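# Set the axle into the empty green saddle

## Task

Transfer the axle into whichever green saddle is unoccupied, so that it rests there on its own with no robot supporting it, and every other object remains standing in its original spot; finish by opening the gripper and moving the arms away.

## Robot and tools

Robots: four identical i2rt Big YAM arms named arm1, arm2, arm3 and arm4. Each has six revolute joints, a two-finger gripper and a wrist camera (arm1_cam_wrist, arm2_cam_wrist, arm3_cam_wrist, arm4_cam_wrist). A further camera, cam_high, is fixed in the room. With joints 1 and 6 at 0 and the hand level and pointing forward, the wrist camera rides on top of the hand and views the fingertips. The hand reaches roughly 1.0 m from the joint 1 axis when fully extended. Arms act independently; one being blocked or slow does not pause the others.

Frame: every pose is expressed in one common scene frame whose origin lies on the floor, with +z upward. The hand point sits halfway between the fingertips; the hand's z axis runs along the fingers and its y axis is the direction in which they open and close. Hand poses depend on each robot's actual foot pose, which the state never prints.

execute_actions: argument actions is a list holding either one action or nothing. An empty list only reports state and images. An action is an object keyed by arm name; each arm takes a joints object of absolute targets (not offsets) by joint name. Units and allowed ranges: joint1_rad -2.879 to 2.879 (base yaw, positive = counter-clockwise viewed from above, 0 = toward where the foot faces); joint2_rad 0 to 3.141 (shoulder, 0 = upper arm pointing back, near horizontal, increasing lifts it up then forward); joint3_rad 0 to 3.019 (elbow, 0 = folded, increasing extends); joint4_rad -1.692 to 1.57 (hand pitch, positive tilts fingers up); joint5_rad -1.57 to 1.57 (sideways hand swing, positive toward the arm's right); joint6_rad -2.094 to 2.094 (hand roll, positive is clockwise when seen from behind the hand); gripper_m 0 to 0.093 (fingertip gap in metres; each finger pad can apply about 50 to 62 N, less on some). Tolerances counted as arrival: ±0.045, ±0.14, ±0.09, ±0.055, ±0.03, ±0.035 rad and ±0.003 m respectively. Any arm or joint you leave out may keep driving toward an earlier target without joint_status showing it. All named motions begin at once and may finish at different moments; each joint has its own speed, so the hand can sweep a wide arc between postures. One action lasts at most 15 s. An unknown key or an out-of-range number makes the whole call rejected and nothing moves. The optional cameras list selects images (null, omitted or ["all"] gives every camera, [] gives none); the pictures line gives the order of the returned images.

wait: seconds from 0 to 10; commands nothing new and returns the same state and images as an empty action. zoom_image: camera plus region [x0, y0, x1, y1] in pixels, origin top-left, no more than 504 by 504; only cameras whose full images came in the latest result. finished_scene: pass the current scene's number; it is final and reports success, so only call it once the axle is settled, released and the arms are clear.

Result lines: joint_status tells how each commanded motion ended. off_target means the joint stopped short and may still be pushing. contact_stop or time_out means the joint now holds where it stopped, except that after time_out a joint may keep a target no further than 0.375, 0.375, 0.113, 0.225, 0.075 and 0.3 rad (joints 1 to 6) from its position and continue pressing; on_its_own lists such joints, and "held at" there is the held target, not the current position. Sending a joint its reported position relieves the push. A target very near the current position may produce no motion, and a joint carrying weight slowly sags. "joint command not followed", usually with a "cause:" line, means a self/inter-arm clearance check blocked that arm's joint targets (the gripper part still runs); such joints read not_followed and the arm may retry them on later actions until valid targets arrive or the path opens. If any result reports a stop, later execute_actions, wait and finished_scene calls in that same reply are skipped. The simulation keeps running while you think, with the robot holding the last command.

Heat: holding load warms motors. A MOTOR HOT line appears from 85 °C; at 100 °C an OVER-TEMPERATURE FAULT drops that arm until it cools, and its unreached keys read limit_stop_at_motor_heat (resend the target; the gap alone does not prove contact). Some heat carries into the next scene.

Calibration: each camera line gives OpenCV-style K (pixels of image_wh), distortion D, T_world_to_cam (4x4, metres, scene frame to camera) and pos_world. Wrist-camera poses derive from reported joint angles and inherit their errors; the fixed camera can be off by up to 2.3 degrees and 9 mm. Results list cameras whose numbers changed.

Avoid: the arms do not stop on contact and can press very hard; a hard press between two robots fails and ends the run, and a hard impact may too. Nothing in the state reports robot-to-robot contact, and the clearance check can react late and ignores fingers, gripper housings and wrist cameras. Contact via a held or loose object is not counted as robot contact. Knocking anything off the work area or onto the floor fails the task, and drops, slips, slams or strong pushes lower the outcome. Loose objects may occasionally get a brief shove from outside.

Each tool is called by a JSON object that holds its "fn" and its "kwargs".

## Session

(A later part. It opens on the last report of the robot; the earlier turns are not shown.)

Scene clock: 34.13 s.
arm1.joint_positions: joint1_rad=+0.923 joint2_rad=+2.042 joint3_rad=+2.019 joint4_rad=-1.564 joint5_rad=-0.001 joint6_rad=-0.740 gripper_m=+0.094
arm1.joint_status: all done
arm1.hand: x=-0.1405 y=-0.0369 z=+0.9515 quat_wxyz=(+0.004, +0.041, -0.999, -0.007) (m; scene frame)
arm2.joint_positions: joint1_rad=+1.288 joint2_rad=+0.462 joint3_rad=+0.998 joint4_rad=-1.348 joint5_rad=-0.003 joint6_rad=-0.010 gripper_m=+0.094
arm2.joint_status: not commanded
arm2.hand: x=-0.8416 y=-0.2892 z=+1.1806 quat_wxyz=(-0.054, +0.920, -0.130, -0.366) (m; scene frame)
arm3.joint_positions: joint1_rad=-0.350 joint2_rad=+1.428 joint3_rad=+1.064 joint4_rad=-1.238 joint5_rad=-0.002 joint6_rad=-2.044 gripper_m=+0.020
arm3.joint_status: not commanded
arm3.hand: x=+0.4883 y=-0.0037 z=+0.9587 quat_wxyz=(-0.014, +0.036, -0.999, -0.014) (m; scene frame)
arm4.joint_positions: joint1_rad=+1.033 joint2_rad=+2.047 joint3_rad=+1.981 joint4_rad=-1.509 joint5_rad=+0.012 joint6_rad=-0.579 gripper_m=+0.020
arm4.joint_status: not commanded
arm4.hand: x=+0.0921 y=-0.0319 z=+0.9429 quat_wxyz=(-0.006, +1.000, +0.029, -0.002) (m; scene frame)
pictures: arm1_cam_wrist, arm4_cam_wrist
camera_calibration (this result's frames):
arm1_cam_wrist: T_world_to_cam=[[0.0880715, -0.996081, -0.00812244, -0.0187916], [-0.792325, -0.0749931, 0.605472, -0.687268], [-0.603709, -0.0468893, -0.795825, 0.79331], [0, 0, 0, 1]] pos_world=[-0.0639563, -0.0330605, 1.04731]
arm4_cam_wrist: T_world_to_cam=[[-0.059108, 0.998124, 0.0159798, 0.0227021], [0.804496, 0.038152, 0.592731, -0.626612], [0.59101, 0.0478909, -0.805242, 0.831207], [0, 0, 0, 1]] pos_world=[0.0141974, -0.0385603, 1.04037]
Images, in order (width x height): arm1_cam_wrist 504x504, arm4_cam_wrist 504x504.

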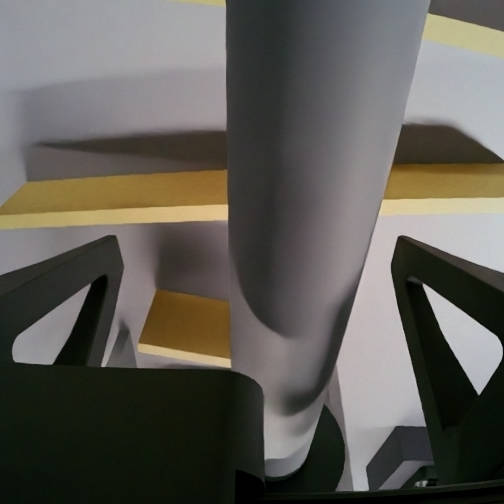

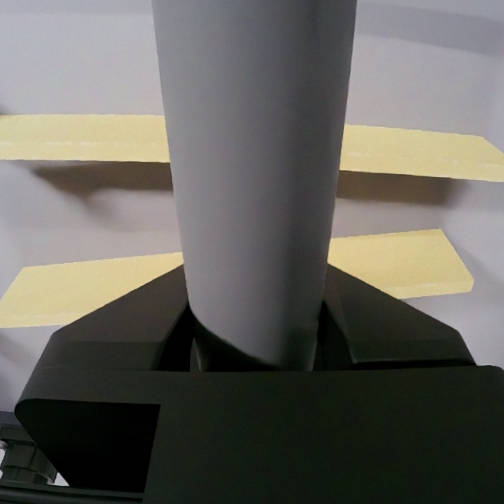

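{"fn": "execute_actions", "kwargs": {"actions": [{"arm1":{"joints":{"joint1_rad":0.9,"gripper_m":0.0}}}], "cameras": []}}

{"fn": "execute_actions", "kwargs": {"actions": [{"arm1":{"joints":{"joint2_rad":2.0,"joint3_rad":2.085}},"arm3":{"joints":{"joint3_rad":1.155}},"arm4":{"joints":{"joint2_rad":2.03,"joint3_rad":2.01}}}], "cameras": []}}

{"fn": "execute_actions", "kwargs": {"actions": [{"arm4":{"joints":{"gripper_m":0.093}}}], "cameras": ["arm4_cam_wrist","arm1_cam_wrist","cam_high"]}}

Scene clock: 39.20 s.
arm1.joint_positions: joint1_rad=+0.909 joint2_rad=+2.042 joint3_rad=+2.019 joint4_rad=-1.561 joint5_rad=-0.002 joint6_rad=-0.731 gripper_m=+0.020
arm1.joint_status: gripper_m off_target (ended at +0.020, target +0.000); the others done
arm1.hand: x=-0.1455 y=-0.0445 z=+0.9514 quat_wxyz=(+0.003, +0.030, -1.000, -0.006) (m; scene frame)
arm2.joint_positions: joint1_rad=+1.288 joint2_rad=+0.462 joint3_rad=+0.998 joint4_rad=-1.348 joint5_rad=-0.003 joint6_rad=-0.010 gripper_m=+0.094
arm2.joint_status: not commanded
arm2.hand: x=-0.8416 y=-0.2892 z=+1.1806 quat_wxyz=(-0.054, +0.920, -0.130, -0.366) (m; scene frame)
arm3.joint_positions: joint1_rad=-0.350 joint2_rad=+1.428 joint3_rad=+1.064 joint4_rad=-1.238 joint5_rad=-0.001 joint6_rad=-2.045 gripper_m=+0.020
arm3.joint_status: not commanded
arm3.hand: x=+0.4880 y=-0.0036 z=+0.9587 quat_wxyz=(-0.013, +0.036, -0.999, -0.014) (m; scene frame)
arm4.joint_positions: joint1_rad=+1.034 joint2_rad=+2.047 joint3_rad=+1.981 joint4_rad=-1.509 joint5_rad=+0.010 joint6_rad=-0.579 gripper_m=+0.020
arm4.joint_status: not commanded
arm4.hand: x=+0.0917 y=-0.0326 z=+0.9429 quat_wxyz=(-0.005, +1.000, +0.029, -0.002) (m; scene frame)
pictures: none
No camera images: the call's "cameras" was empty. Leave "cameras" out to get every camera's image.

Scene clock: 40.77 s.
arm1.joint_positions: joint1_rad=+0.909 joint2_rad=+2.041 joint3_rad=+2.021 joint4_rad=-1.561 joint5_rad=-0.001 joint6_rad=-0.731 gripper_m=+0.020
arm1.joint_status: all done
arm1.hand: x=-0.1454 y=-0.0450 z=+0.9528 quat_wxyz=(+0.002, +0.030, -1.000, -0.005) (m; scene frame)
arm2.joint_positions: joint1_rad=+1.288 joint2_rad=+0.462 joint3_rad=+0.998 joint4_rad=-1.348 joint5_rad=-0.003 joint6_rad=-0.010 gripper_m=+0.094
arm2.joint_status: not commanded
arm2.hand: x=-0.8416 y=-0.2892 z=+1.1806 quat_wxyz=(-0.054, +0.920, -0.130, -0.366) (m; scene frame)
arm3.joint_positions: joint1_rad=-0.350 joint2_rad=+1.428 joint3_rad=+1.064 joint4_rad=-1.238 joint5_rad=-0.001 joint6_rad=-2.045 gripper_m=+0.020
arm3.joint_status: joint3_rad time_out (moved +0.000 of +0.091)
arm3.on_its_own: joint3_rad reads +1.064 and still pushes toward +1.155 since a time_out
arm3.hand: x=+0.4880 y=-0.0036 z=+0.9587 quat_wxyz=(-0.013, +0.036, -0.999, -0.014) (m; scene frame)
arm4.joint_positions: joint1_rad=+1.034 joint2_rad=+2.047 joint3_rad=+1.981 joint4_rad=-1.510 joint5_rad=+0.010 joint6_rad=-0.579 gripper_m=+0.020
arm4.joint_status: all done
arm4.hand: x=+0.0919 y=-0.0327 z=+0.9429 quat_wxyz=(-0.005, +1.000, +0.029, -0.002) (m; scene frame)
pictures: none
No camera images: the call's "cameras" was empty. Leave "cameras" out to get every camera's image.

not run: a stop came earlier in this reply.

{"fn": "execute_actions", "kwargs": {"actions": [{"arm4":{"joints":{"gripper_m":0.093}}}], "cameras": ["arm4_cam_wrist","cam_high"]}}

Scene clock: 41.57 s.
arm1.joint_positions: joint1_rad=+0.909 joint2_rad=+2.041 joint3_rad=+2.021 joint4_rad=-1.561 joint5_rad=-0.001 joint6_rad=-0.731 gripper_m=+0.020
arm1.joint_status: not commanded
arm1.hand: x=-0.1454 y=-0.0450 z=+0.9528 quat_wxyz=(+0.002, +0.030, -1.000, -0.005) (m; scene frame)
arm2.joint_positions: joint1_rad=+1.288 joint2_rad=+0.462 joint3_rad=+0.998 joint4_rad=-1.348 joint5_rad=-0.003 joint6_rad=-0.010 gripper_m=+0.094
arm2.joint_status: not commanded
arm2.hand: x=-0.8416 y=-0.2892 z=+1.1806 quat_wxyz=(-0.054, +0.920, -0.130, -0.366) (m; scene frame)
arm3.joint_positions: joint1_rad=-0.350 joint2_rad=+1.428 joint3_rad=+1.064 joint4_rad=-1.238 joint5_rad=-0.001 joint6_rad=-2.046 gripper_m=+0.020
arm3.joint_status: not commanded
arm3.on_its_own: joint3_rad reads +1.064 and still pushes toward +1.155 since a time_out
arm3.hand: x=+0.4880 y=-0.0036 z=+0.9587 quat_wxyz=(-0.013, +0.037, -0.999, -0.014) (m; scene frame)
arm4.joint_positions: joint1_rad=+1.034 joint2_rad=+2.045 joint3_rad=+1.981 joint4_rad=-1.510 joint5_rad=+0.004 joint6_rad=-0.576 gripper_m=+0.093
arm4.joint_status: all done
arm4.hand: x=+0.0914 y=-0.0337 z=+0.9443 quat_wxyz=(-0.003, +1.000, +0.028, -0.005) (m; scene frame)
pictures: arm4_cam_wrist, cam_high
camera_calibration (this result's frames):
arm4_cam_wrist: T_world_to_cam=[[-0.057213, 0.998314, 0.00978413, 0.0301281], [0.807826, 0.0405332, 0.588025, -0.622581], [0.586637, 0.0415466, -0.808783, 0.836369], [0, 0, 0, 1]] pos_world=[0.0140161, -0.0395903, 1.04224]
Images, in order (width x height): arm4_cam_wrist 504x504, cam_high 504x504.

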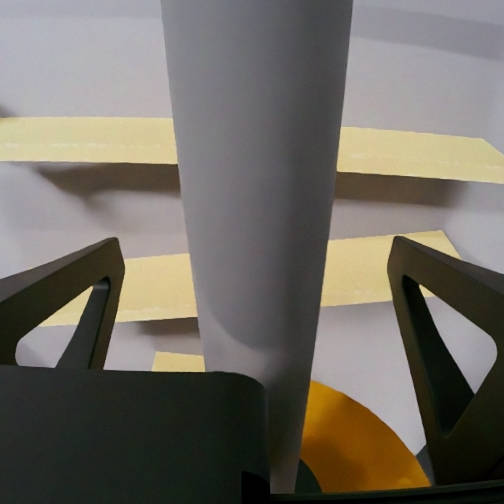

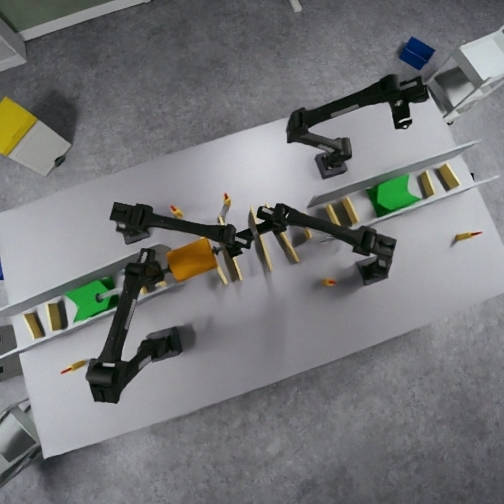

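{"fn": "execute_actions", "kwargs": {"actions": [{"arm4":{"joints":{"joint2_rad":1.95,"joint3_rad":2.17,"joint4_rad":-1.69}}}], "cameras": []}}

{"fn": "execute_actions", "kwargs": {"actions": [{"arm4":{"joints":{"joint2_rad":1.55,"joint3_rad":2.0}}}], "cameras": []}}

{"fn": "execute_actions", "kwargs": {"actions": [{"arm4":{"joints":{"joint2_rad":0.75,"joint3_rad":1.0,"joint6_rad":-1.85}}}], "cameras": []}}

{"fn": "execute_actions", "kwargs": {"actions": [{"arm4":{"joints":{"joint1_rad":-0.235}}}], "cameras": []}}

{"fn": "execute_actions", "kwargs": {"actions": [{"arm4":{"joints":{"joint2_rad":1.315,"joint3_rad":1.38,"joint4_rad":-1.585}}}], "cameras": ["arm4_cam_wrist","cam_high"]}}

Scene clock: 43.47 s.
arm1.joint_positions: joint1_rad=+0.909 joint2_rad=+2.041 joint3_rad=+2.021 joint4_rad=-1.561 joint5_rad=-0.001 joint6_rad=-0.731 gripper_m=+0.020
arm1.joint_status: not commanded
arm1.hand: x=-0.1454 y=-0.0450 z=+0.9528 quat_wxyz=(+0.002, +0.030, -1.000, -0.005) (m; scene frame)
arm2.joint_positions: joint1_rad=+1.288 joint2_rad=+0.462 joint3_rad=+0.998 joint4_rad=-1.348 joint5_rad=-0.003 joint6_rad=-0.010 gripper_m=+0.094
arm2.joint_status: not commanded
arm2.hand: x=-0.8416 y=-0.2892 z=+1.1806 quat_wxyz=(-0.054, +0.920, -0.130, -0.366) (m; scene frame)
arm3.joint_positions: joint1_rad=-0.350 joint2_rad=+1.428 joint3_rad=+1.064 joint4_rad=-1.238 joint5_rad=-0.001 joint6_rad=-2.046 gripper_m=+0.020
arm3.joint_status: not commanded
arm3.on_its_own: joint3_rad reads +1.064 and still pushes toward +1.155 since a time_out
arm3.hand: x=+0.4880 y=-0.0036 z=+0.9587 quat_wxyz=(-0.013, +0.037, -0.999, -0.014) (m; scene frame)
arm4.joint_positions: joint1_rad=+1.034 joint2_rad=+1.935 joint3_rad=+2.139 joint4_rad=-1.669 joint5_rad=+0.004 joint6_rad=-0.576 gripper_m=+0.093
arm4.joint_status: all done
joint sent to its limit — the command would take arm4.joint4_rad past its lower limit, so that joint was sent only as far as its limit.
arm4.hand: x=+0.1067 y=-0.0419 z=+1.0713 quat_wxyz=(-0.031, +0.998, +0.027, -0.051) (m; scene frame)
pictures: none
No camera images: the call's "cameras" was empty. Leave "cameras" out to get every camera's image.

Scene clock: 45.07 s.
arm1.joint_positions: joint1_rad=+0.909 joint2_rad=+2.041 joint3_rad=+2.021 joint4_rad=-1.561 joint5_rad=-0.001 joint6_rad=-0.731 gripper_m=+0.020
arm1.joint_status: not commanded
arm1.hand: x=-0.1454 y=-0.0450 z=+0.9528 quat_wxyz=(+0.002, +0.030, -1.000, -0.005) (m; scene frame)
arm2.joint_positions: joint1_rad=+1.288 joint2_rad=+0.462 joint3_rad=+0.998 joint4_rad=-1.348 joint5_rad=-0.003 joint6_rad=-0.010 gripper_m=+0.094
arm2.joint_status: not commanded
arm2.hand: x=-0.8416 y=-0.2892 z=+1.1806 quat_wxyz=(-0.054, +0.920, -0.130, -0.366) (m; scene frame)
arm3.joint_positions: joint1_rad=-0.350 joint2_rad=+1.428 joint3_rad=+1.064 joint4_rad=-1.238 joint5_rad=-0.001 joint6_rad=-2.046 gripper_m=+0.020
arm3.joint_status: not commanded
arm3.on_its_own: joint3_rad reads +1.064 and still pushes toward +1.155 since a time_out
arm3.hand: x=+0.4880 y=-0.0036 z=+0.9587 quat_wxyz=(-0.013, +0.037, -0.999, -0.014) (m; scene frame)
arm4.joint_positions: joint1_rad=+1.034 joint2_rad=+1.557 joint3_rad=+1.991 joint4_rad=-1.671 joint5_rad=+0.004 joint6_rad=-0.575 gripper_m=+0.093
arm4.joint_status: all done
arm4.hand: x=+0.2028 y=-0.0963 z=+1.2148 quat_wxyz=(-0.090, +0.985, +0.026, -0.148) (m; scene frame)
pictures: none
No camera images: the call's "cameras" was empty. Leave "cameras" out to get every camera's image.

Scene clock: 47.10 s.
arm1.joint_positions: joint1_rad=+0.909 joint2_rad=+2.041 joint3_rad=+2.021 joint4_rad=-1.561 joint5_rad=-0.001 joint6_rad=-0.731 gripper_m=+0.020
arm1.joint_status: not commanded
arm1.hand: x=-0.1454 y=-0.0450 z=+0.9528 quat_wxyz=(+0.002, +0.030, -1.000, -0.005) (m; scene frame)
arm2.joint_positions: joint1_rad=+1.288 joint2_rad=+0.462 joint3_rad=+0.998 joint4_rad=-1.348 joint5_rad=-0.003 joint6_rad=-0.010 gripper_m=+0.094
arm2.joint_status: not commanded
arm2.hand: x=-0.8416 y=-0.2892 z=+1.1806 quat_wxyz=(-0.054, +0.920, -0.130, -0.366) (m; scene frame)
arm3.joint_positions: joint1_rad=-0.350 joint2_rad=+1.428 joint3_rad=+1.064 joint4_rad=-1.238 joint5_rad=-0.001 joint6_rad=-2.046 gripper_m=+0.020
arm3.joint_status: not commanded
arm3.on_its_own: joint3_rad reads +1.064 and still pushes toward +1.155 since a time_out
arm3.hand: x=+0.4880 y=-0.0036 z=+0.9587 quat_wxyz=(-0.013, +0.037, -0.999, -0.014) (m; scene frame)
arm4.joint_positions: joint1_rad=+1.034 joint2_rad=+0.751 joint3_rad=+0.999 joint4_rad=-1.677 joint5_rad=+0.003 joint6_rad=-1.839 gripper_m=+0.093
arm4.joint_status: all done
arm4.hand: x=+0.4742 y=-0.2526 z=+1.0610 quat_wxyz=(-0.072, +0.788, +0.610, -0.030) (m; scene frame)
pictures: none
No camera images: the call's "cameras" was empty. Leave "cameras" out to get every camera's image.

Scene clock: 48.73 s.
arm1.joint_positions: joint1_rad=+0.909 joint2_rad=+2.041 joint3_rad=+2.021 joint4_rad=-1.561 joint5_rad=-0.001 joint6_rad=-0.731 gripper_m=+0.020
arm1.joint_status: not commanded
arm1.hand: x=-0.1454 y=-0.0450 z=+0.9528 quat_wxyz=(+0.002, +0.030, -1.000, -0.005) (m; scene frame)
arm2.joint_positions: joint1_rad=+1.288 joint2_rad=+0.462 joint3_rad=+0.998 joint4_rad=-1.348 joint5_rad=-0.003 joint6_rad=-0.010 gripper_m=+0.094
arm2.joint_status: not commanded
arm2.hand: x=-0.8416 y=-0.2892 z=+1.1806 quat_wxyz=(-0.054, +0.920, -0.130, -0.366) (m; scene frame)
arm3.joint_positions: joint1_rad=-0.350 joint2_rad=+1.428 joint3_rad=+1.064 joint4_rad=-1.238 joint5_rad=-0.001 joint6_rad=-2.046 gripper_m=+0.020
arm3.joint_status: not commanded
arm3.on_its_own: joint3_rad reads +1.064 and still pushes toward +1.155 since a time_out
arm3.hand: x=+0.4880 y=-0.0036 z=+0.9587 quat_wxyz=(-0.013, +0.037, -0.999, -0.014) (m; scene frame)
arm4.joint_positions: joint1_rad=-0.230 joint2_rad=+0.751 joint3_rad=+0.999 joint4_rad=-1.677 joint5_rad=+0.001 joint6_rad=-1.840 gripper_m=+0.093
arm4.joint_status: all done
arm4.hand: x=+0.6862 y=-0.1593 z=+1.0584 quat_wxyz=(-0.070, +0.997, +0.027, +0.010) (m; scene frame)
pictures: none
No camera images: the call's "cameras" was empty. Leave "cameras" out to get every camera's image.

Scene clock: 50.10 s.
arm1.joint_positions: joint1_rad=+0.909 joint2_rad=+2.041 joint3_rad=+2.021 joint4_rad=-1.561 joint5_rad=-0.001 joint6_rad=-0.731 gripper_m=+0.020
arm1.joint_status: not commanded
arm1.hand: x=-0.1454 y=-0.0450 z=+0.9528 quat_wxyz=(+0.002, +0.030, -1.000, -0.005) (m; scene frame)
arm2.joint_positions: joint1_rad=+1.288 joint2_rad=+0.462 joint3_rad=+0.998 joint4_rad=-1.348 joint5_rad=-0.003 joint6_rad=-0.010 gripper_m=+0.094
arm2.joint_status: not commanded
arm2.hand: x=-0.8416 y=-0.2892 z=+1.1806 quat_wxyz=(-0.054, +0.920, -0.130, -0.366) (m; scene frame)
arm3.joint_positions: joint1_rad=-0.350 joint2_rad=+1.428 joint3_rad=+1.064 joint4_rad=-1.238 joint5_rad=-0.001 joint6_rad=-2.046 gripper_m=+0.020
arm3.joint_status: not commanded
arm3.on_its_own: joint3_rad reads +1.064 and still pushes toward +1.155 since a time_out
arm3.hand: x=+0.4880 y=-0.0036 z=+0.9587 quat_wxyz=(-0.013, +0.037, -0.999, -0.014) (m; scene frame)
arm4.joint_positions: joint1_rad=-0.230 joint2_rad=+1.327 joint3_rad=+1.334 joint4_rad=-1.592 joint5_rad=+0.001 joint6_rad=-1.840 gripper_m=+0.093
arm4.joint_status: all done
arm4.hand: x=+0.7236 y=+0.0153 z=+1.0412 quat_wxyz=(+0.005, +1.000, +0.028, -0.008) (m; scene frame)
pictures: arm4_cam_wrist, cam_high
camera_calibration (this result's frames):
arm4_cam_wrist: T_world_to_cam=[[-0.058164, 0.998296, -0.00476284, 0.032309], [0.811397, 0.050053, 0.582349, -1.18902], [0.581595, 0.0300072, -0.812925, 0.549899], [0, 0, 0, 1]] pos_world=[0.64683, 0.0107594, 1.13961]
Images, in order (width x height): arm4_cam_wrist 504x504, cam_high 504x504.

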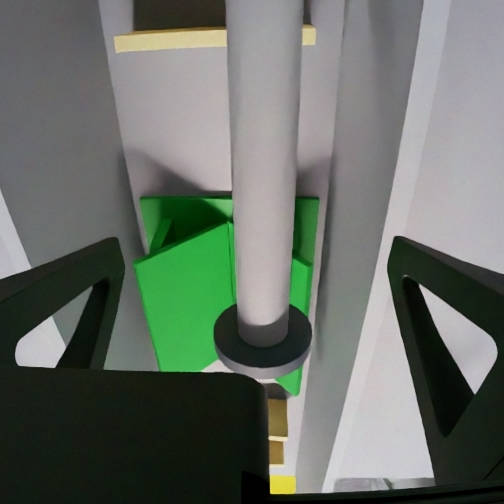

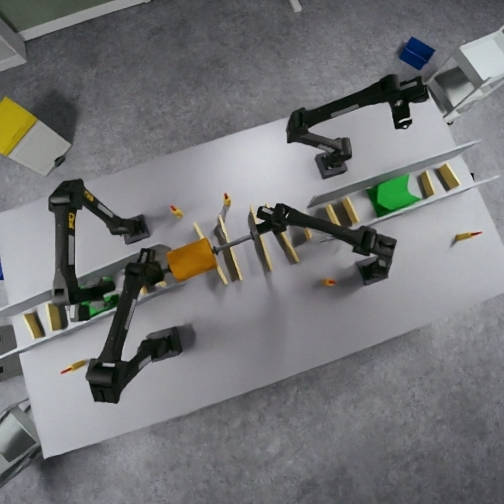

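{"fn": "execute_actions", "kwargs": {"actions": [{"arm4":{"joints":{"joint2_rad":1.35,"joint3_rad":1.142,"joint4_rad":-1.35,"gripper_m":0.06}}}], "cameras": ["arm4_cam_wrist"]}}

Scene clock: 51.40 s.
arm1.joint_positions: joint1_rad=+0.909 joint2_rad=+2.041 joint3_rad=+2.021 joint4_rad=-1.561 joint5_rad=-0.001 joint6_rad=-0.731 gripper_m=+0.020
arm1.joint_status: not commanded
arm1.hand: x=-0.1454 y=-0.0450 z=+0.9528 quat_wxyz=(+0.002, +0.030, -1.000, -0.005) (m; scene frame)
arm2.joint_positions: joint1_rad=+1.288 joint2_rad=+0.462 joint3_rad=+0.998 joint4_rad=-1.348 joint5_rad=-0.003 joint6_rad=-0.010 gripper_m=+0.094
arm2.joint_status: not commanded
arm2.hand: x=-0.8416 y=-0.2892 z=+1.1806 quat_wxyz=(-0.054, +0.920, -0.130, -0.366) (m; scene frame)
arm3.joint_positions: joint1_rad=-0.350 joint2_rad=+1.428 joint3_rad=+1.064 joint4_rad=-1.238 joint5_rad=-0.001 joint6_rad=-2.046 gripper_m=+0.020
arm3.joint_status: not commanded
arm3.on_its_own: joint3_rad reads +1.064 and still pushes toward +1.155 since a time_out
arm3.hand: x=+0.4880 y=-0.0036 z=+0.9587 quat_wxyz=(-0.013, +0.037, -0.999, -0.014) (m; scene frame)
arm4.joint_positions: joint1_rad=-0.230 joint2_rad=+1.351 joint3_rad=+1.139 joint4_rad=-1.363 joint5_rad=+0.001 joint6_rad=-1.840 gripper_m=+0.060
arm4.joint_status: all done
arm4.hand: x=+0.7231 y=+0.0185 z=+0.9581 quat_wxyz=(+0.000, +1.000, +0.028, -0.007) (m; scene frame)
pictures: arm4_cam_wrist
camera_calibration (this result's frames):
arm4_cam_wrist: T_world_to_cam=[[-0.058042, 0.998309, 0.00332228, 0.02084], [0.810368, 0.045171, 0.584177, -1.14128], [0.583039, 0.0365991, -0.811619, 0.480136], [0, 0, 0, 1]] pos_world=[0.646124, 0.0131753, 1.05633]
Images, in order (width x height): arm4_cam_wrist 504x504.

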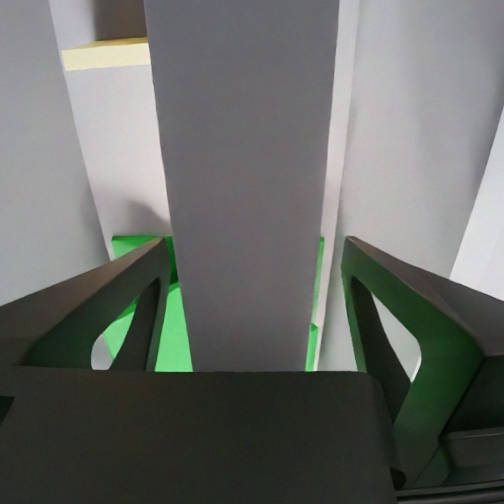

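{"fn": "execute_actions", "kwargs": {"actions": [{"arm4":{"joints":{"gripper_m":0.0}}}], "cameras": []}}

{"fn": "execute_actions", "kwargs": {"actions": [{"arm4":{"joints":{"joint2_rad":1.33,"joint3_rad":1.205}},"arm1":{"joints":{"joint2_rad":1.985,"joint3_rad":2.095}},"arm3":{"joints":{"joint3_rad":1.09}}}], "cameras": []}}

{"fn": "execute_actions", "kwargs": {"actions": [{"arm3":{"joints":{"gripper_m":0.093}}}], "cameras": []}}

{"fn": "execute_actions", "kwargs": {"actions": [{"arm3":{"joints":{"joint2_rad":1.36,"joint3_rad":1.32,"joint4_rad":-1.5}}}], "cameras": ["cam_high","arm4_cam_wrist"]}}

Scene clock: 52.30 s.
arm1.joint_positions: joint1_rad=+0.909 joint2_rad=+2.041 joint3_rad=+2.021 joint4_rad=-1.561 joint5_rad=+0.000 joint6_rad=-0.731 gripper_m=+0.020
arm1.joint_status: not commanded
arm1.hand: x=-0.1454 y=-0.0452 z=+0.9528 quat_wxyz=(+0.002, +0.030, -1.000, -0.004) (m; scene frame)
arm2.joint_positions: joint1_rad=+1.288 joint2_rad=+0.462 joint3_rad=+0.998 joint4_rad=-1.348 joint5_rad=-0.003 joint6_rad=-0.010 gripper_m=+0.094
arm2.joint_status: not commanded
arm2.hand: x=-0.8416 y=-0.2892 z=+1.1806 quat_wxyz=(-0.054, +0.920, -0.130, -0.366) (m; scene frame)
arm3.joint_positions: joint1_rad=-0.350 joint2_rad=+1.428 joint3_rad=+1.064 joint4_rad=-1.239 joint5_rad=+0.001 joint6_rad=-2.047 gripper_m=+0.020
arm3.joint_status: not commanded
arm3.on_its_own: joint3_rad reads +1.064 and still pushes toward +1.155 since a time_out
arm3.hand: x=+0.4877 y=-0.0032 z=+0.9587 quat_wxyz=(-0.013, +0.037, -0.999, -0.015) (m; scene frame)
arm4.joint_positions: joint1_rad=-0.230 joint2_rad=+1.351 joint3_rad=+1.138 joint4_rad=-1.363 joint5_rad=+0.001 joint6_rad=-1.845 gripper_m=+0.020
arm4.joint_status: gripper_m off_target (ended at +0.020, target +0.000)
arm4.hand: x=+0.7231 y=+0.0181 z=+0.9578 quat_wxyz=(+0.001, +1.000, +0.030, -0.007) (m; scene frame)
pictures: none
No camera images: the call's "cameras" was empty. Leave "cameras" out to get every camera's image.

Scene clock: 52.87 s.
arm1.joint_positions: joint1_rad=+0.909 joint2_rad=+2.041 joint3_rad=+2.021 joint4_rad=-1.561 joint5_rad=+0.000 joint6_rad=-0.731 gripper_m=+0.020
arm1.joint_status: all done
arm1.hand: x=-0.1454 y=-0.0452 z=+0.9528 quat_wxyz=(+0.002, +0.030, -1.000, -0.004) (m; scene frame)
arm2.joint_positions: joint1_rad=+1.288 joint2_rad=+0.462 joint3_rad=+0.998 joint4_rad=-1.348 joint5_rad=-0.003 joint6_rad=-0.010 gripper_m=+0.094
arm2.joint_status: not commanded
arm2.hand: x=-0.8416 y=-0.2892 z=+1.1806 quat_wxyz=(-0.054, +0.920, -0.130, -0.366) (m; scene frame)
arm3.joint_positions: joint1_rad=-0.350 joint2_rad=+1.428 joint3_rad=+1.064 joint4_rad=-1.239 joint5_rad=+0.001 joint6_rad=-2.047 gripper_m=+0.020
arm3.joint_status: all done
arm3.hand: x=+0.4877 y=-0.0032 z=+0.9587 quat_wxyz=(-0.013, +0.037, -0.999, -0.015) (m; scene frame)
arm4.joint_positions: joint1_rad=-0.230 joint2_rad=+1.349 joint3_rad=+1.138 joint4_rad=-1.363 joint5_rad=+0.001 joint6_rad=-1.845 gripper_m=+0.020
arm4.joint_status: all done
arm4.hand: x=+0.7231 y=+0.0180 z=+0.9587 quat_wxyz=(+0.000, +1.000, +0.030, -0.007) (m; scene frame)
pictures: none
No camera images: the call's "cameras" was empty. Leave "cameras" out to get every camera's image.

Scene clock: 53.57 s.
arm1.joint_positions: joint1_rad=+0.909 joint2_rad=+2.041 joint3_rad=+2.021 joint4_rad=-1.561 joint5_rad=+0.000 joint6_rad=-0.731 gripper_m=+0.020
arm1.joint_status: not commanded
arm1.hand: x=-0.1454 y=-0.0452 z=+0.9528 quat_wxyz=(+0.002, +0.030, -1.000, -0.004) (m; scene frame)
arm2.joint_positions: joint1_rad=+1.288 joint2_rad=+0.462 joint3_rad=+0.998 joint4_rad=-1.348 joint5_rad=-0.003 joint6_rad=-0.010 gripper_m=+0.094
arm2.joint_status: not commanded
arm2.hand: x=-0.8416 y=-0.2892 z=+1.1806 quat_wxyz=(-0.054, +0.920, -0.130, -0.366) (m; scene frame)
arm3.joint_positions: joint1_rad=-0.350 joint2_rad=+1.409 joint3_rad=+1.064 joint4_rad=-1.239 joint5_rad=+0.001 joint6_rad=-2.047 gripper_m=+0.093
arm3.joint_status: all done
arm3.hand: x=+0.4876 y=-0.0031 z=+0.9655 quat_wxyz=(-0.009, +0.037, -0.999, -0.006) (m; scene frame)
arm4.joint_positions: joint1_rad=-0.230 joint2_rad=+1.350 joint3_rad=+1.138 joint4_rad=-1.363 joint5_rad=+0.001 joint6_rad=-1.845 gripper_m=+0.020
arm4.joint_status: not commanded
arm4.hand: x=+0.7231 y=+0.0181 z=+0.9584 quat_wxyz=(+0.000, +1.000, +0.030, -0.007) (m; scene frame)
pictures: none
No camera images: the call's "cameras" was empty. Leave "cameras" out to get every camera's image.

Scene clock: 54.60 s.
arm1.joint_positions: joint1_rad=+0.909 joint2_rad=+2.041 joint3_rad=+2.021 joint4_rad=-1.561 joint5_rad=+0.000 joint6_rad=-0.731 gripper_m=+0.020
arm1.joint_status: not commanded
arm1.hand: x=-0.1454 y=-0.0452 z=+0.9528 quat_wxyz=(+0.002, +0.030, -1.000, -0.004) (m; scene frame)
arm2.joint_positions: joint1_rad=+1.288 joint2_rad=+0.462 joint3_rad=+0.998 joint4_rad=-1.348 joint5_rad=-0.003 joint6_rad=-0.010 gripper_m=+0.094
arm2.joint_status: not commanded
arm2.hand: x=-0.8416 y=-0.2892 z=+1.1806 quat_wxyz=(-0.054, +0.920, -0.130, -0.366) (m; scene frame)
arm3.joint_positions: joint1_rad=-0.350 joint2_rad=+1.365 joint3_rad=+1.275 joint4_rad=-1.488 joint5_rad=+0.001 joint6_rad=-2.047 gripper_m=+0.093
arm3.joint_status: all done
arm3.hand: x=+0.4844 y=-0.0080 z=+1.0604 quat_wxyz=(-0.007, +0.037, -0.999, -0.003) (m; scene frame)
arm4.joint_positions: joint1_rad=-0.230 joint2_rad=+1.350 joint3_rad=+1.138 joint4_rad=-1.363 joint5_rad=+0.001 joint6_rad=-1.845 gripper_m=+0.020
arm4.joint_status: not commanded
arm4.hand: x=+0.7231 y=+0.0181 z=+0.9584 quat_wxyz=(+0.000, +1.000, +0.030, -0.007) (m; scene frame)
pictures: arm4_cam_wrist, cam_high
camera_calibration (this result's frames):
arm4_cam_wrist: T_world_to_cam=[[-0.0622175, 0.998053, 0.00437857, 0.023216], [0.809816, 0.0479177, 0.584724, -1.14166], [0.583376, 0.0399259, -0.811221, 0.479787], [0, 0, 0, 1]] pos_world=[0.646081, 0.0123789, 1.05667]
Images, in order (width x height): arm4_cam_wrist 504x504, cam_high 504x504.

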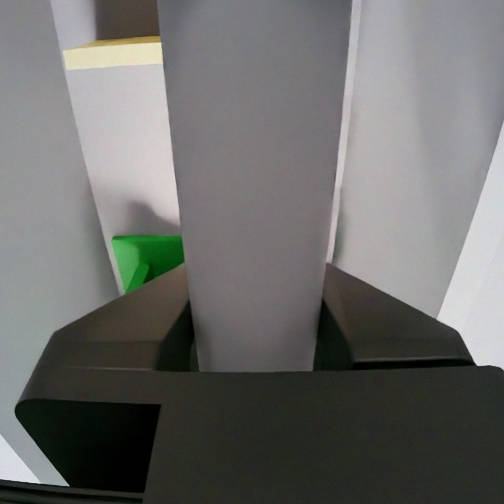

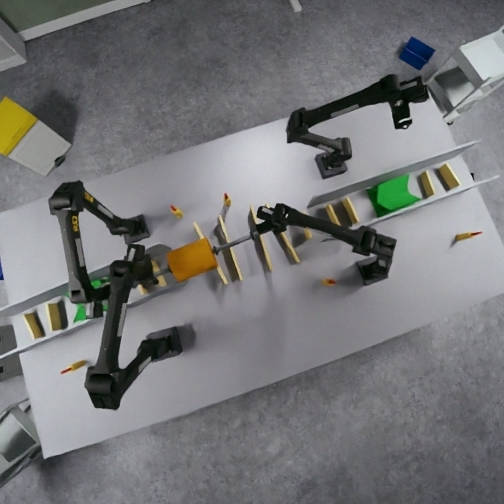

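{"fn": "execute_actions", "kwargs": {"actions": [{"arm3":{"joints":{"joint2_rad":0.5,"joint3_rad":0.9}}}], "cameras": []}}

{"fn": "execute_actions", "kwargs": {"actions": [{"arm3":{"joints":{"joint1_rad":0.8,"joint6_rad":0}},"arm1":{"joints":{"joint1_rad":0.79,"joint2_rad":1.71,"joint3_rad":1.68,"joint4_rad":-1.44,"joint6_rad":-0.85}},"arm4":{"joints":{"joint1_rad":0.095,"joint2_rad":1.26,"joint3_rad":1.11,"joint4_rad":-1.368,"joint6_rad":-1.48}}}], "cameras": []}}

{"fn": "execute_actions", "kwargs": {"actions": [{"arm1":{"joints":{"joint1_rad":0.61,"joint2_rad":1.5,"joint3_rad":1.412,"joint4_rad":-1.39,"joint6_rad":-1.01}},"arm4":{"joints":{"joint1_rad":0.43,"joint2_rad":1.325,"joint3_rad":1.195,"joint4_rad":-1.36,"joint6_rad":-1.125}}}], "cameras": ["cam_high"]}}

Scene clock: 57.83 s.
arm1.joint_positions: joint1_rad=+0.909 joint2_rad=+2.041 joint3_rad=+2.021 joint4_rad=-1.561 joint5_rad=+0.000 joint6_rad=-0.731 gripper_m=+0.020
arm1.joint_status: not commanded
arm1.hand: x=-0.1454 y=-0.0452 z=+0.9528 quat_wxyz=(+0.002, +0.030, -1.000, -0.004) (m; scene frame)
arm2.joint_positions: joint1_rad=+1.288 joint2_rad=+0.462 joint3_rad=+0.998 joint4_rad=-1.348 joint5_rad=-0.003 joint6_rad=-0.010 gripper_m=+0.094
arm2.joint_status: not commanded
arm2.hand: x=-0.8416 y=-0.2892 z=+1.1806 quat_wxyz=(-0.054, +0.920, -0.130, -0.366) (m; scene frame)
arm3.joint_positions: joint1_rad=-0.350 joint2_rad=+0.501 joint3_rad=+0.912 joint4_rad=-1.491 joint5_rad=+0.001 joint6_rad=-2.047 gripper_m=+0.093
arm3.joint_status: all done
arm3.hand: x=+0.5621 y=+0.1769 z=+1.1342 quat_wxyz=(+0.098, +0.035, -0.970, +0.220) (m; scene frame)
arm4.joint_positions: joint1_rad=-0.230 joint2_rad=+1.350 joint3_rad=+1.138 joint4_rad=-1.363 joint5_rad=+0.001 joint6_rad=-1.845 gripper_m=+0.020
arm4.joint_status: not commanded
arm4.hand: x=+0.7231 y=+0.0181 z=+0.9584 quat_wxyz=(+0.000, +1.000, +0.030, -0.007) (m; scene frame)
pictures: none
No camera images: the call's "cameras" was empty. Leave "cameras" out to get every camera's image.

Scene clock: 60.20 s.
arm1.joint_positions: joint1_rad=+0.777 joint2_rad=+1.756 joint3_rad=+1.647 joint4_rad=-1.454 joint5_rad=+0.007 joint6_rad=-0.844 gripper_m=+0.020
arm1.joint_status: all done
arm1.hand: x=-0.2673 y=-0.0406 z=+0.9712 quat_wxyz=(-0.002, +0.020, -1.000, +0.004) (m; scene frame)
arm2.joint_positions: joint1_rad=+1.288 joint2_rad=+0.462 joint3_rad=+0.998 joint4_rad=-1.348 joint5_rad=-0.003 joint6_rad=-0.010 gripper_m=+0.094
arm2.joint_status: not commanded
arm2.hand: x=-0.8416 y=-0.2892 z=+1.1806 quat_wxyz=(-0.054, +0.920, -0.130, -0.366) (m; scene frame)
arm3.joint_positions: joint1_rad=+0.793 joint2_rad=+0.501 joint3_rad=+0.912 joint4_rad=-1.491 joint5_rad=+0.001 joint6_rad=-0.013 gripper_m=+0.093
arm3.joint_status: all done
arm3.hand: x=+0.7631 y=+0.2108 z=+1.1366 quat_wxyz=(-0.227, -0.385, -0.889, +0.097) (m; scene frame)
arm4.joint_positions: joint1_rad=+0.098 joint2_rad=+1.292 joint3_rad=+1.092 joint4_rad=-1.366 joint5_rad=-0.016 joint6_rad=-1.497 gripper_m=+0.020
arm4.joint_status: all done
arm4.hand: x=+0.5994 y=+0.0051 z=+0.9628 quat_wxyz=(-0.003, +1.000, +0.020, -0.015) (m; scene frame)
pictures: none
No camera images: the call's "cameras" was empty. Leave "cameras" out to get every camera's image.

Scene clock: 61.23 s.
arm1.joint_positions: joint1_rad=+0.594 joint2_rad=+1.543 joint3_rad=+1.376 joint4_rad=-1.390 joint5_rad=+0.013 joint6_rad=-1.003 gripper_m=+0.020
arm1.joint_status: all done
arm1.hand: x=-0.3898 y=-0.0350 z=+0.9695 quat_wxyz=(+0.000, +0.008, -1.000, +0.008) (m; scene frame)
arm2.joint_positions: joint1_rad=+1.288 joint2_rad=+0.462 joint3_rad=+0.998 joint4_rad=-1.348 joint5_rad=-0.003 joint6_rad=-0.010 gripper_m=+0.094
arm2.joint_status: not commanded
arm2.hand: x=-0.8416 y=-0.2892 z=+1.1806 quat_wxyz=(-0.054, +0.920, -0.130, -0.366) (m; scene frame)
arm3.joint_positions: joint1_rad=+0.793 joint2_rad=+0.501 joint3_rad=+0.912 joint4_rad=-1.491 joint5_rad=+0.001 joint6_rad=-0.013 gripper_m=+0.093
arm3.joint_status: not commanded
arm3.hand: x=+0.7631 y=+0.2108 z=+1.1366 quat_wxyz=(-0.227, -0.386, -0.889, +0.097) (m; scene frame)
arm4.joint_positions: joint1_rad=+0.431 joint2_rad=+1.344 joint3_rad=+1.132 joint4_rad=-1.349 joint5_rad=-0.021 joint6_rad=-1.141 gripper_m=+0.020
arm4.joint_status: all done
arm4.hand: x=+0.4760 y=-0.0108 z=+0.9616 quat_wxyz=(-0.002, +1.000, +0.009, -0.018) (m; scene frame)
pictures: cam_high
Images, in order (width x height): cam_high 504x504.

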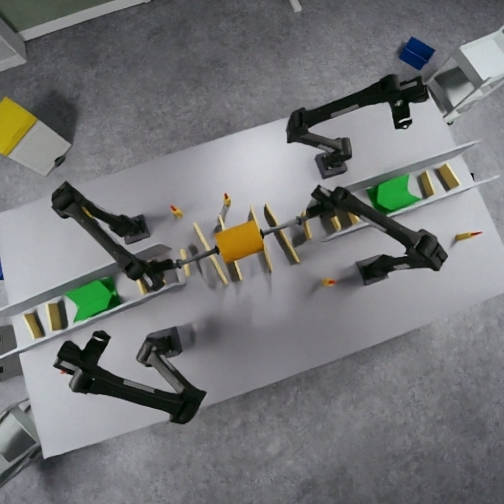

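{"fn": "execute_actions", "kwargs": {"actions": [{"arm1":{"joints":{"joint1_rad":0.365,"joint2_rad":1.355,"joint3_rad":1.25,"joint4_rad":-1.39,"joint6_rad":-1.23}},"arm4":{"joints":{"joint1_rad":0.703,"joint2_rad":1.46,"joint3_rad":1.338,"joint4_rad":-1.36,"joint6_rad":-0.84}},"arm2":{"joints":{"joint2_rad":0.5,"joint3_rad":0.8,"joint4_rad":-1.66,"joint6_rad":-1.0}}}], "cameras": []}}

{"fn": "execute_actions", "kwargs": {"actions": [{"arm1":{"joints":{"joint1_rad":0.05,"joint2_rad":1.3,"joint3_rad":1.195,"joint4_rad":-1.397,"joint6_rad":-1.54}},"arm4":{"joints":{"joint1_rad":0.88,"joint2_rad":1.68,"joint3_rad":1.605,"joint4_rad":-1.395,"joint6_rad":-0.66}},"arm2":{"joints":{"joint1_rad":0.5,"joint6_rad":-1.6}}}], "cameras": []}}

{"fn": "execute_actions", "kwargs": {"actions": [{"arm1":{"joints":{"joint1_rad":-0.235,"joint2_rad":1.35,"joint3_rad":1.255,"joint4_rad":-1.394,"joint6_rad":-1.82}},"arm4":{"joints":{"joint1_rad":0.99,"joint2_rad":1.905,"joint3_rad":1.935,"joint4_rad":-1.485,"joint6_rad":-0.55}},"arm2":{"joints":{"joint1_rad":-0.44,"joint6_rad":-2.03}}}], "cameras": ["cam_high","arm1_cam_wrist"]}}

Scene clock: 63.70 s.
arm1.joint_positions: joint1_rad=+0.347 joint2_rad=+1.392 joint3_rad=+1.218 joint4_rad=-1.388 joint5_rad=+0.014 joint6_rad=-1.228 gripper_m=+0.020
arm1.joint_status: all done
arm1.hand: x=-0.5114 y=-0.0288 z=+0.9708 quat_wxyz=(+0.004, -0.003, -1.000, +0.005) (m; scene frame)
arm2.joint_positions: joint1_rad=+1.288 joint2_rad=+0.504 joint3_rad=+0.792 joint4_rad=-1.650 joint5_rad=-0.003 joint6_rad=-0.989 gripper_m=+0.094
arm2.joint_status: all done
arm2.hand: x=-0.7742 y=-0.3096 z=+1.0449 quat_wxyz=(-0.061, +0.935, +0.340, -0.085) (m; scene frame)
arm3.joint_positions: joint1_rad=+0.793 joint2_rad=+0.501 joint3_rad=+0.912 joint4_rad=-1.491 joint5_rad=+0.001 joint6_rad=-0.013 gripper_m=+0.093
arm3.joint_status: not commanded
arm3.hand: x=+0.7631 y=+0.2108 z=+1.1366 quat_wxyz=(-0.227, -0.386, -0.889, +0.097) (m; scene frame)
arm4.joint_positions: joint1_rad=+0.704 joint2_rad=+1.482 joint3_rad=+1.277 joint4_rad=-1.344 joint5_rad=-0.016 joint6_rad=-0.845 gripper_m=+0.020
arm4.joint_status: all done
arm4.hand: x=+0.3538 y=-0.0253 z=+0.9649 quat_wxyz=(-0.005, +1.000, -0.002, -0.020) (m; scene frame)
pictures: none
No camera images: the call's "cameras" was empty. Leave "cameras" out to get every camera's image.

Scene clock: 65.30 s.
arm1.joint_positions: joint1_rad=+0.040 joint2_rad=+1.343 joint3_rad=+1.161 joint4_rad=-1.390 joint5_rad=+0.016 joint6_rad=-1.530 gripper_m=+0.020
arm1.joint_status: all done
arm1.hand: x=-0.6326 y=-0.0281 z=+0.9668 quat_wxyz=(+0.006, -0.005, -1.000, -0.002) (m; scene frame)
arm2.joint_positions: joint1_rad=+0.512 joint2_rad=+0.504 joint3_rad=+0.792 joint4_rad=-1.650 joint5_rad=-0.003 joint6_rad=-1.589 gripper_m=+0.094
arm2.joint_status: all done
arm2.hand: x=-0.7075 y=-0.2271 z=+1.0448 quat_wxyz=(-0.101, +0.961, +0.257, -0.027) (m; scene frame)
arm3.joint_positions: joint1_rad=+0.793 joint2_rad=+0.501 joint3_rad=+0.912 joint4_rad=-1.491 joint5_rad=+0.001 joint6_rad=-0.013 gripper_m=+0.093
arm3.joint_status: not commanded
arm3.hand: x=+0.7631 y=+0.2108 z=+1.1366 quat_wxyz=(-0.227, -0.386, -0.889, +0.097) (m; scene frame)
arm4.joint_positions: joint1_rad=+0.887 joint2_rad=+1.703 joint3_rad=+1.533 joint4_rad=-1.382 joint5_rad=-0.012 joint6_rad=-0.660 gripper_m=+0.020
arm4.joint_status: all done
arm4.hand: x=+0.2330 y=-0.0301 z=+0.9629 quat_wxyz=(-0.003, +1.000, -0.004, -0.018) (m; scene frame)
pictures: none
No camera images: the call's "cameras" was empty. Leave "cameras" out to get every camera's image.

Scene clock: 66.77 s.
arm1.joint_positions: joint1_rad=-0.243 joint2_rad=+1.363 joint3_rad=+1.168 joint4_rad=-1.390 joint5_rad=+0.021 joint6_rad=-1.804 gripper_m=+0.020
arm1.joint_status: all done
arm1.hand: x=-0.7400 y=-0.0186 z=+0.9621 quat_wxyz=(+0.007, -0.010, -1.000, -0.011) (m; scene frame)
arm2.joint_positions: joint1_rad=-0.428 joint2_rad=+0.504 joint3_rad=+0.792 joint4_rad=-1.650 joint5_rad=-0.003 joint6_rad=-2.019 gripper_m=+0.094
arm2.joint_status: all done
arm2.hand: x=-0.5806 y=-0.2228 z=+1.0447 quat_wxyz=(-0.095, +0.995, +0.006, +0.043) (m; scene frame)
arm3.joint_positions: joint1_rad=+0.793 joint2_rad=+0.501 joint3_rad=+0.912 joint4_rad=-1.491 joint5_rad=+0.001 joint6_rad=-0.013 gripper_m=+0.093
arm3.joint_status: not commanded
arm3.hand: x=+0.7631 y=+0.2108 z=+1.1366 quat_wxyz=(-0.227, -0.386, -0.889, +0.097) (m; scene frame)
arm4.joint_positions: joint1_rad=+0.997 joint2_rad=+1.939 joint3_rad=+1.860 joint4_rad=-1.468 joint5_rad=-0.006 joint6_rad=-0.541 gripper_m=+0.020
arm4.joint_status: all done
arm4.hand: x=+0.1260 y=-0.0300 z=+0.9615 quat_wxyz=(-0.005, +1.000, -0.008, -0.019) (m; scene frame)
pictures: arm1_cam_wrist, cam_high
camera_calibration (this result's frames):
arm1_cam_wrist: T_world_to_cam=[[-0.0139211, -0.999771, -0.0162595, -0.0154724], [-0.792275, 0.00110861, 0.610164, -1.17038], [-0.610006, 0.0213761, -0.792109, 0.433723], [0, 0, 0, 1]] pos_world=[-0.662904, -0.0234426, 1.05743]
Images, in order (width x height): arm1_cam_wrist 504x504, cam_high 504x504.

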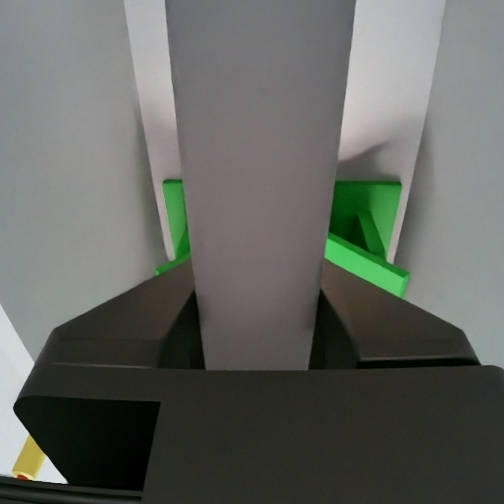

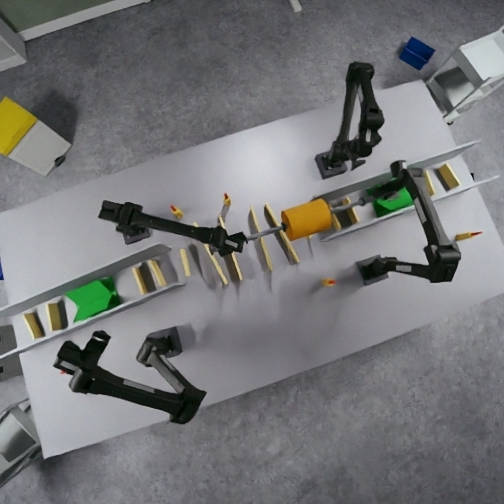

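{"fn": "execute_actions", "kwargs": {"actions": [{"arm2":{"joints":{"joint1_rad":-0.395,"joint2_rad":1.285,"joint3_rad":1.265,"joint4_rad":-1.49,"joint6_rad":-1.955}}}], "cameras": ["arm2_cam_wrist"]}}

Scene clock: 69.00 s.
arm1.joint_positions: joint1_rad=-0.243 joint2_rad=+1.363 joint3_rad=+1.168 joint4_rad=-1.390 joint5_rad=+0.021 joint6_rad=-1.804 gripper_m=+0.020
arm1.joint_status: not commanded
arm1.hand: x=-0.7400 y=-0.0186 z=+0.9621 quat_wxyz=(+0.007, -0.010, -1.000, -0.011) (m; scene frame)
arm2.joint_positions: joint1_rad=-0.409 joint2_rad=+1.294 joint3_rad=+1.224 joint4_rad=-1.495 joint5_rad=-0.003 joint6_rad=-1.965 gripper_m=+0.094
arm2.joint_status: all done
arm2.hand: x=-0.4914 y=-0.0152 z=+1.0443 quat_wxyz=(-0.003, +1.000, -0.012, +0.000) (m; scene frame)
arm3.joint_positions: joint1_rad=+0.793 joint2_rad=+0.501 joint3_rad=+0.912 joint4_rad=-1.491 joint5_rad=+0.001 joint6_rad=-0.013 gripper_m=+0.093
arm3.joint_status: not commanded
arm3.hand: x=+0.7631 y=+0.2108 z=+1.1366 quat_wxyz=(-0.227, -0.386, -0.889, +0.097) (m; scene frame)
arm4.joint_positions: joint1_rad=+0.997 joint2_rad=+1.939 joint3_rad=+1.860 joint4_rad=-1.468 joint5_rad=-0.006 joint6_rad=-0.541 gripper_m=+0.020
arm4.joint_status: not commanded
arm4.hand: x=+0.1260 y=-0.0300 z=+0.9615 quat_wxyz=(-0.005, +1.000, -0.008, -0.019) (m; scene frame)
pictures: arm2_cam_wrist
camera_calibration (this result's frames):
arm2_cam_wrist: T_world_to_cam=[[0.0295066, 0.999563, 0.00154456, 0.0292603], [0.80005, -0.0245433, 0.599431, -0.230331], [0.599207, -0.0164514, -0.800425, 1.25085], [0, 0, 0, 1]] pos_world=[-0.566107, -0.0143223, 1.13924]
Images, in order (width x height): arm2_cam_wrist 504x504.

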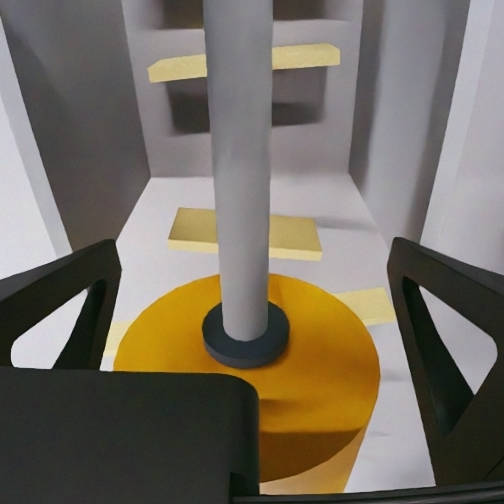

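{"fn": "execute_actions", "kwargs": {"actions": [{"arm2":{"joints":{"joint2_rad":1.312,"joint3_rad":1.032,"joint4_rad":-1.275,"gripper_m":0.07}}}], "cameras": ["arm2_cam_wrist"]}}

{"fn": "execute_actions", "kwargs": {"actions": [{"arm2":{"joints":{"gripper_m":0.0}}}], "cameras": ["arm2_cam_wrist"]}}

Scene clock: 70.40 s.
arm1.joint_positions: joint1_rad=-0.243 joint2_rad=+1.363 joint3_rad=+1.168 joint4_rad=-1.390 joint5_rad=+0.021 joint6_rad=-1.804 gripper_m=+0.020
arm1.joint_status: not commanded
arm1.hand: x=-0.7400 y=-0.0186 z=+0.9621 quat_wxyz=(+0.007, -0.010, -1.000, -0.011) (m; scene frame)
arm2.joint_positions: joint1_rad=-0.409 joint2_rad=+1.308 joint3_rad=+1.028 joint4_rad=-1.286 joint5_rad=-0.003 joint6_rad=-1.965 gripper_m=+0.070
arm2.joint_status: all done
arm2.hand: x=-0.4951 y=-0.0235 z=+0.9659 quat_wxyz=(-0.002, +1.000, -0.012, -0.001) (m; scene frame)
arm3.joint_positions: joint1_rad=+0.793 joint2_rad=+0.501 joint3_rad=+0.912 joint4_rad=-1.491 joint5_rad=+0.001 joint6_rad=-0.013 gripper_m=+0.093
arm3.joint_status: not commanded
arm3.hand: x=+0.7631 y=+0.2108 z=+1.1366 quat_wxyz=(-0.227, -0.386, -0.889, +0.097) (m; scene frame)
arm4.joint_positions: joint1_rad=+0.997 joint2_rad=+1.939 joint3_rad=+1.860 joint4_rad=-1.468 joint5_rad=-0.006 joint6_rad=-0.541 gripper_m=+0.020
arm4.joint_status: not commanded
arm4.hand: x=+0.1260 y=-0.0300 z=+0.9615 quat_wxyz=(-0.005, +1.000, -0.008, -0.019) (m; scene frame)
pictures: arm2_cam_wrist
camera_calibration (this result's frames):
arm2_cam_wrist: T_world_to_cam=[[0.0295066, 0.999565, 0.000132071, 0.0390817], [0.800421, -0.0237072, 0.59897, -0.179943], [0.598712, -0.0175679, -0.800772, 1.19023], [0, 0, 0, 1]] pos_world=[-0.569725, -0.0224209, 1.06087]
Images, in order (width x height): arm2_cam_wrist 504x504.

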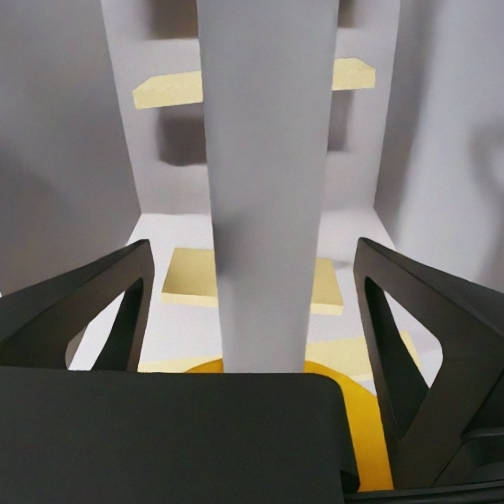

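Scene clock: 71.07 s.
arm1.joint_positions: joint1_rad=-0.242 joint2_rad=+1.364 joint3_rad=+1.170 joint4_rad=-1.388 joint5_rad=+0.021 joint6_rad=-1.805 gripper_m=+0.020
arm1.joint_status: not commanded
arm1.hand: x=-0.7399 y=-0.0200 z=+0.9626 quat_wxyz=(+0.007, -0.009, -1.000, -0.009) (m; scene frame)
arm2.joint_positions: joint1_rad=-0.407 joint2_rad=+1.308 joint3_rad=+1.028 joint4_rad=-1.278 joint5_rad=-0.004 joint6_rad=-1.965 gripper_m=+0.022
arm2.joint_status: gripper_m off_target (ended at +0.022, target +0.000)
arm2.hand: x=-0.4951 y=-0.0214 z=+0.9659 quat_wxyz=(-0.006, +1.000, -0.011, +0.000) (m; scene frame)
arm3.joint_positions: joint1_rad=+0.793 joint2_rad=+0.501 joint3_rad=+0.912 joint4_rad=-1.491 joint5_rad=+0.001 joint6_rad=-0.013 gripper_m=+0.093
arm3.joint_status: not commanded
arm3.hand: x=+0.7631 y=+0.2108 z=+1.1366 quat_wxyz=(-0.227, -0.386, -0.889, +0.097) (m; scene frame)
arm4.joint_positions: joint1_rad=+0.997 joint2_rad=+1.939 joint3_rad=+1.860 joint4_rad=-1.469 joint5_rad=-0.006 joint6_rad=-0.542 gripper_m=+0.020
arm4.joint_status: not commanded
arm4.hand: x=+0.1262 y=-0.0301 z=+0.9615 quat_wxyz=(-0.005, +1.000, -0.007, -0.019) (m; scene frame)
pictures: arm2_cam_wrist
camera_calibration (this result's frames):
arm2_cam_wrist: T_world_to_cam=[[0.0279657, 0.999579, 0.00777253, 0.028897], [0.799445, -0.027033, 0.600131, -0.181594], [0.600088, -0.0105694, -0.799864, 1.19021], [0, 0, 0, 1]] pos_world=[-0.569867, -0.0212141, 1.06077]
Images, in order (width x height): arm2_cam_wrist 504x504.

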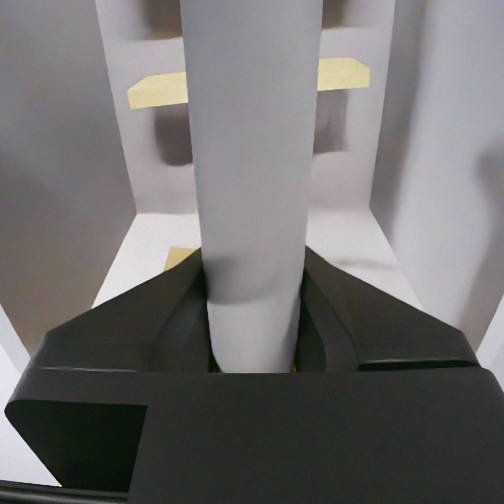

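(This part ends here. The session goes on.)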